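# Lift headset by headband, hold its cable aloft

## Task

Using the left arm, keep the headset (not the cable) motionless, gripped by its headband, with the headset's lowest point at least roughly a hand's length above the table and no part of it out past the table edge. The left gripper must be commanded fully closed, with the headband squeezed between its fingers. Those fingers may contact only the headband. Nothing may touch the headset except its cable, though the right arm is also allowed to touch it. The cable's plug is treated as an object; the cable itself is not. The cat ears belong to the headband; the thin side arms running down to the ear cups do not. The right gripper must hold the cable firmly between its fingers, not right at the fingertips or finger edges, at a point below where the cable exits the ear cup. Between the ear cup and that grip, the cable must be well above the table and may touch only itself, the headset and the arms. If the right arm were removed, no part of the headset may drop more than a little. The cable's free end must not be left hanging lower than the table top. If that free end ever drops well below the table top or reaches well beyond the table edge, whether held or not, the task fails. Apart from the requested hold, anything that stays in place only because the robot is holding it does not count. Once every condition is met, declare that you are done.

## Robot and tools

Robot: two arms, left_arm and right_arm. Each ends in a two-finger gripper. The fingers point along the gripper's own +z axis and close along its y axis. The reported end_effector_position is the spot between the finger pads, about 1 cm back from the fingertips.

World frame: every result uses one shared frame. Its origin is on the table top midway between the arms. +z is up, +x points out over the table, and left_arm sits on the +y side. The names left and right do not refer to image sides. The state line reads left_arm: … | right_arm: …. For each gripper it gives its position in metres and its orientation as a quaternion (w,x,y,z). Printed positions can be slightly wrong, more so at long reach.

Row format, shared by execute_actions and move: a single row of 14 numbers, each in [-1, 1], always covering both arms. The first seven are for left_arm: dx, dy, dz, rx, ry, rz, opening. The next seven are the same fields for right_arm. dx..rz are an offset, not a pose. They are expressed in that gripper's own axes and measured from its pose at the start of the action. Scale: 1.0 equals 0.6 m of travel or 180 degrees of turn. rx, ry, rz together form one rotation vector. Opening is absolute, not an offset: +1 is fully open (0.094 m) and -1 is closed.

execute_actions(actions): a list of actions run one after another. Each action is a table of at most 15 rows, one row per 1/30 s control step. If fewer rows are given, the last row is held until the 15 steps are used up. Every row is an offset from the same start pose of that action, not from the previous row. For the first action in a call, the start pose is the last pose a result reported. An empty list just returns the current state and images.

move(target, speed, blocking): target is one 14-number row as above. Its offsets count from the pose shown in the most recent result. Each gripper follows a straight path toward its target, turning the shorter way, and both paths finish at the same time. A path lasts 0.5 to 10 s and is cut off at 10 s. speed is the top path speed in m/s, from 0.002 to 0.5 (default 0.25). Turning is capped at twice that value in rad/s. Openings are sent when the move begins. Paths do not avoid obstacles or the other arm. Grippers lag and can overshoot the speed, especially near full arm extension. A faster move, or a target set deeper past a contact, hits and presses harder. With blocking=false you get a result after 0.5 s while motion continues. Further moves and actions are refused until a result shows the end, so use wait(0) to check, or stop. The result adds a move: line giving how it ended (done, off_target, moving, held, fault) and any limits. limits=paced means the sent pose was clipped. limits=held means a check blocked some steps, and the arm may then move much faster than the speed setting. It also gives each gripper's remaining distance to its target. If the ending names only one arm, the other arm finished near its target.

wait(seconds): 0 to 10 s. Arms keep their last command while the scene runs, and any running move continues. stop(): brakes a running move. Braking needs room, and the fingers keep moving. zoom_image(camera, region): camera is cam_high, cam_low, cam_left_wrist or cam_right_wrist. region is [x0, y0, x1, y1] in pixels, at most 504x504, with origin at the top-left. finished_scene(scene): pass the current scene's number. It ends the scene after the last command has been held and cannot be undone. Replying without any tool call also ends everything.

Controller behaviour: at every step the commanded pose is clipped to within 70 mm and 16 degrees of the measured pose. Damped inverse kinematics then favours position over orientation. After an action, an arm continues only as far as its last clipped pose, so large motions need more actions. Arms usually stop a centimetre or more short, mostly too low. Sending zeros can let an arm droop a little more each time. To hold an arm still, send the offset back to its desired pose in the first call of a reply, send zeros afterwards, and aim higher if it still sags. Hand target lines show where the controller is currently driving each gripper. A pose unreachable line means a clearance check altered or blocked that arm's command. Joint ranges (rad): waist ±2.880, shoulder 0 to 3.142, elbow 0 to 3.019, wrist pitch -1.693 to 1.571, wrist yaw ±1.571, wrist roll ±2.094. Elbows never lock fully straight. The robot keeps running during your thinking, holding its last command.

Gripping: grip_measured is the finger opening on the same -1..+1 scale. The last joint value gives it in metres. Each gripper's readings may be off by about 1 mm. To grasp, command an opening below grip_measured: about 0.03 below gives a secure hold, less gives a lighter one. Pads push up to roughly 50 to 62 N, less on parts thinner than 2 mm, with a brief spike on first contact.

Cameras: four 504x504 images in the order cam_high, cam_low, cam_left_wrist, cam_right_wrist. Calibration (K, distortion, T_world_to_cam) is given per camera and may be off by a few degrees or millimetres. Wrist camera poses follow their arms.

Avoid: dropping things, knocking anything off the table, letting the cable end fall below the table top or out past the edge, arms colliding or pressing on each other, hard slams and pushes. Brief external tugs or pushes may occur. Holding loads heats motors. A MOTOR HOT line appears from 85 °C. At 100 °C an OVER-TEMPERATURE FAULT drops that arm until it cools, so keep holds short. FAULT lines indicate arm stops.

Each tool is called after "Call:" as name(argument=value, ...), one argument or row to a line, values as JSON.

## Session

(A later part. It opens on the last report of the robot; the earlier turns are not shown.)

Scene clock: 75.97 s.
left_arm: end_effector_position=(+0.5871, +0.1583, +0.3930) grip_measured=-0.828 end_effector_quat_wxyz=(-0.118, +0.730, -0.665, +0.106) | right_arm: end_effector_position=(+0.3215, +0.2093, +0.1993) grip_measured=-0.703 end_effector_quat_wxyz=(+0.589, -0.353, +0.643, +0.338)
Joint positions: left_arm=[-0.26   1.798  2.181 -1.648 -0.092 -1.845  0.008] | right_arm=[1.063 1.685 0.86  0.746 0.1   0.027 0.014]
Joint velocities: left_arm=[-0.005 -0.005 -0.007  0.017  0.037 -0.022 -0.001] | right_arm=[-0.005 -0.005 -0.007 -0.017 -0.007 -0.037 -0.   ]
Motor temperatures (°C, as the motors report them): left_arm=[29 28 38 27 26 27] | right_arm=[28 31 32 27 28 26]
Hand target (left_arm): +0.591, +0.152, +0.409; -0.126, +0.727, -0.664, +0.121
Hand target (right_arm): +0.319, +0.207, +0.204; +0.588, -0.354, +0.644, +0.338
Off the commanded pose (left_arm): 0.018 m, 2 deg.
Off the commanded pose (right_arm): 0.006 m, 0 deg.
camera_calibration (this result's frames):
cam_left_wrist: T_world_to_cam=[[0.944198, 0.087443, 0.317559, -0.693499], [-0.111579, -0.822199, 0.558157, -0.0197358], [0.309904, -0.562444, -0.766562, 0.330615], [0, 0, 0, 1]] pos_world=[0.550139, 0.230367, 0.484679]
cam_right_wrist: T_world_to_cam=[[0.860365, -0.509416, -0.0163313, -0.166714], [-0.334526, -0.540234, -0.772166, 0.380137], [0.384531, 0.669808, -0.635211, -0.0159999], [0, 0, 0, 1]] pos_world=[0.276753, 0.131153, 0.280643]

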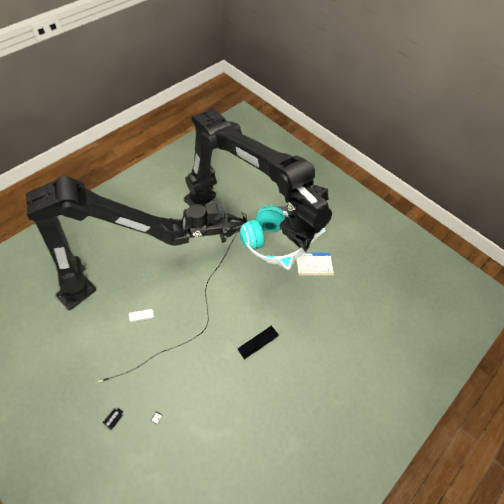

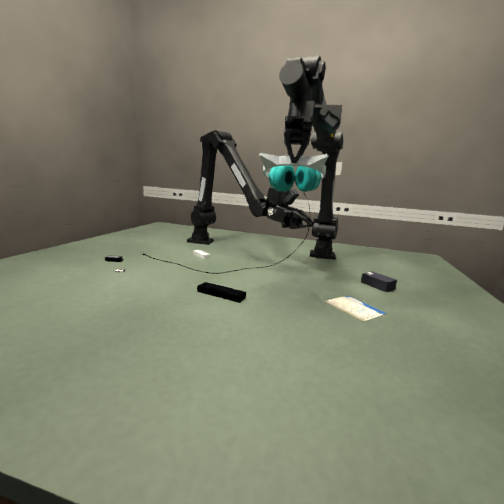

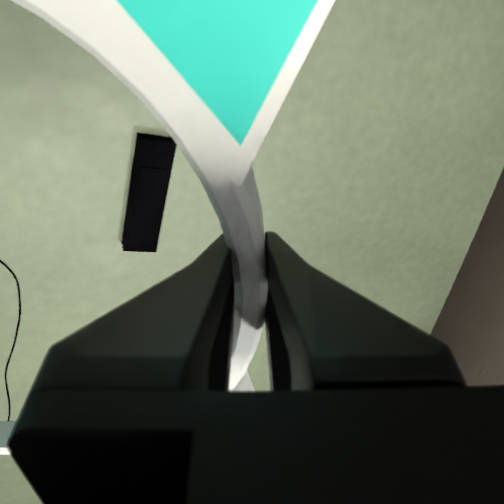

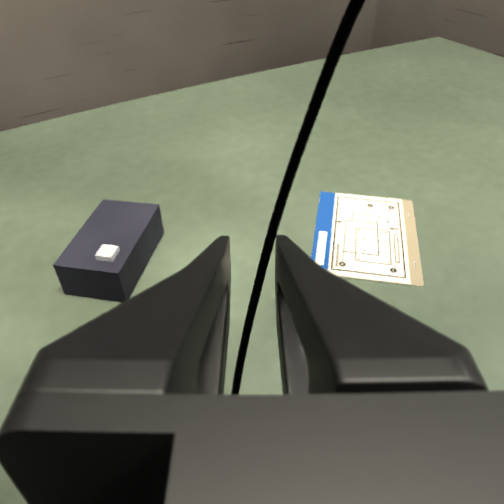

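Call:
execute_actions(
  actions=[
    [[0.011,-0.015,-0.023,0.01,0.004,0,-1,-0.008,0,0,0,0,0,-1]],
  ],
)

Call:
zoom_image(
  camera="cam_low",
  region=[280, 190, 340, 250],
)

Scene clock: 78.30 s.
left_arm: end_effector_position=(+0.5871, +0.1583, +0.3930) grip_measured=-0.828 end_effector_quat_wxyz=(-0.118, +0.730, -0.665, +0.106) | right_arm: end_effector_position=(+0.3215, +0.2093, +0.1993) grip_measured=-0.963 end_effector_quat_wxyz=(+0.589, -0.353, +0.643, +0.338)
Joint positions: left_arm=[-0.26   1.798  2.181 -1.648 -0.092 -1.845  0.008] | right_arm=[1.063 1.685 0.86  0.746 0.1   0.027 0.002]
Joint velocities: left_arm=[-0.005 -0.005  0.002  0.002 -0.095 -0.022  0.   ] | right_arm=[ 0.005 -0.015  0.002 -0.002 -0.051  0.007 -0.   ]
Motor temperatures (°C, as the motors report them): left_arm=[29 28 38 27 26 27] | right_arm=[28 31 32 27 28 26]
Hand target (left_arm): +0.591, +0.152, +0.409; -0.126, +0.727, -0.664, +0.121
Hand target (right_arm): +0.322, +0.210, +0.204; +0.589, -0.353, +0.643, +0.338
Off the commanded pose (left_arm): 0.018 m, 2 deg.
Off the commanded pose (right_arm): 0.005 m, 0 deg.
camera_calibration (this result's frames):
cam_left_wrist: T_world_to_cam=[[0.944198, 0.087443, 0.317559, -0.693499], [-0.111579, -0.822199, 0.558157, -0.0197358], [0.309904, -0.562444, -0.766562, 0.330615], [0, 0, 0, 1]] pos_world=[0.550139, 0.230367, 0.484679]
cam_right_wrist: T_world_to_cam=[[0.860365, -0.509416, -0.0163313, -0.166714], [-0.334526, -0.540234, -0.772166, 0.380137], [0.384531, 0.669808, -0.635211, -0.0159999], [0, 0, 0, 1]] pos_world=[0.276753, 0.131153, 0.280643]

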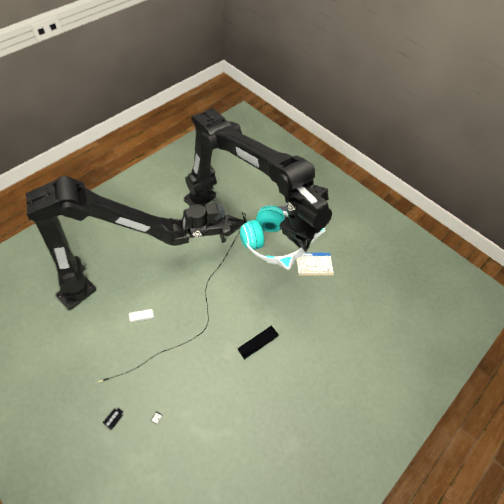

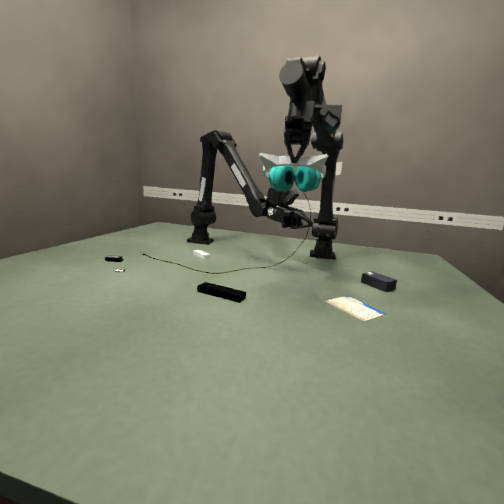

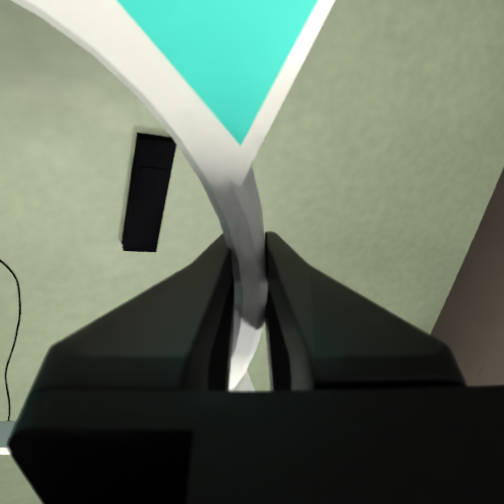

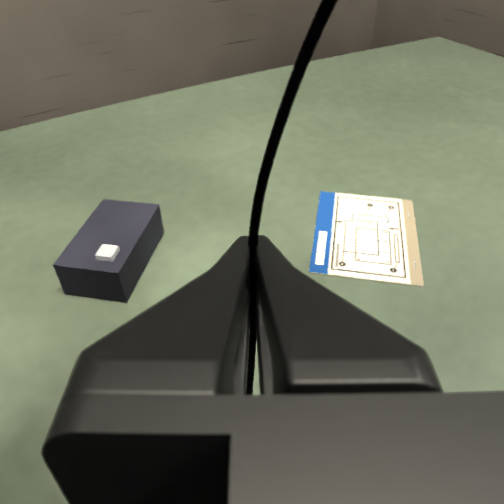

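Region (280, 190, 340, 250) of cam_low's 504x504 image, scaled by 8.400, with more detail than that image has.

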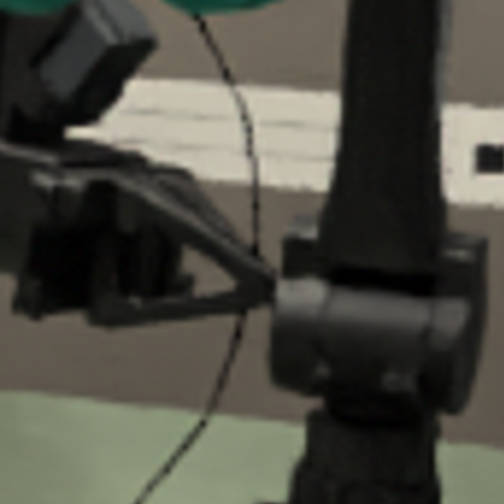

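The cable sits about 1.2 cm behind the tips, in the middle of the pad.

Call:
finished_scene(
  scene=2,
)

The scene is finished: the task was done.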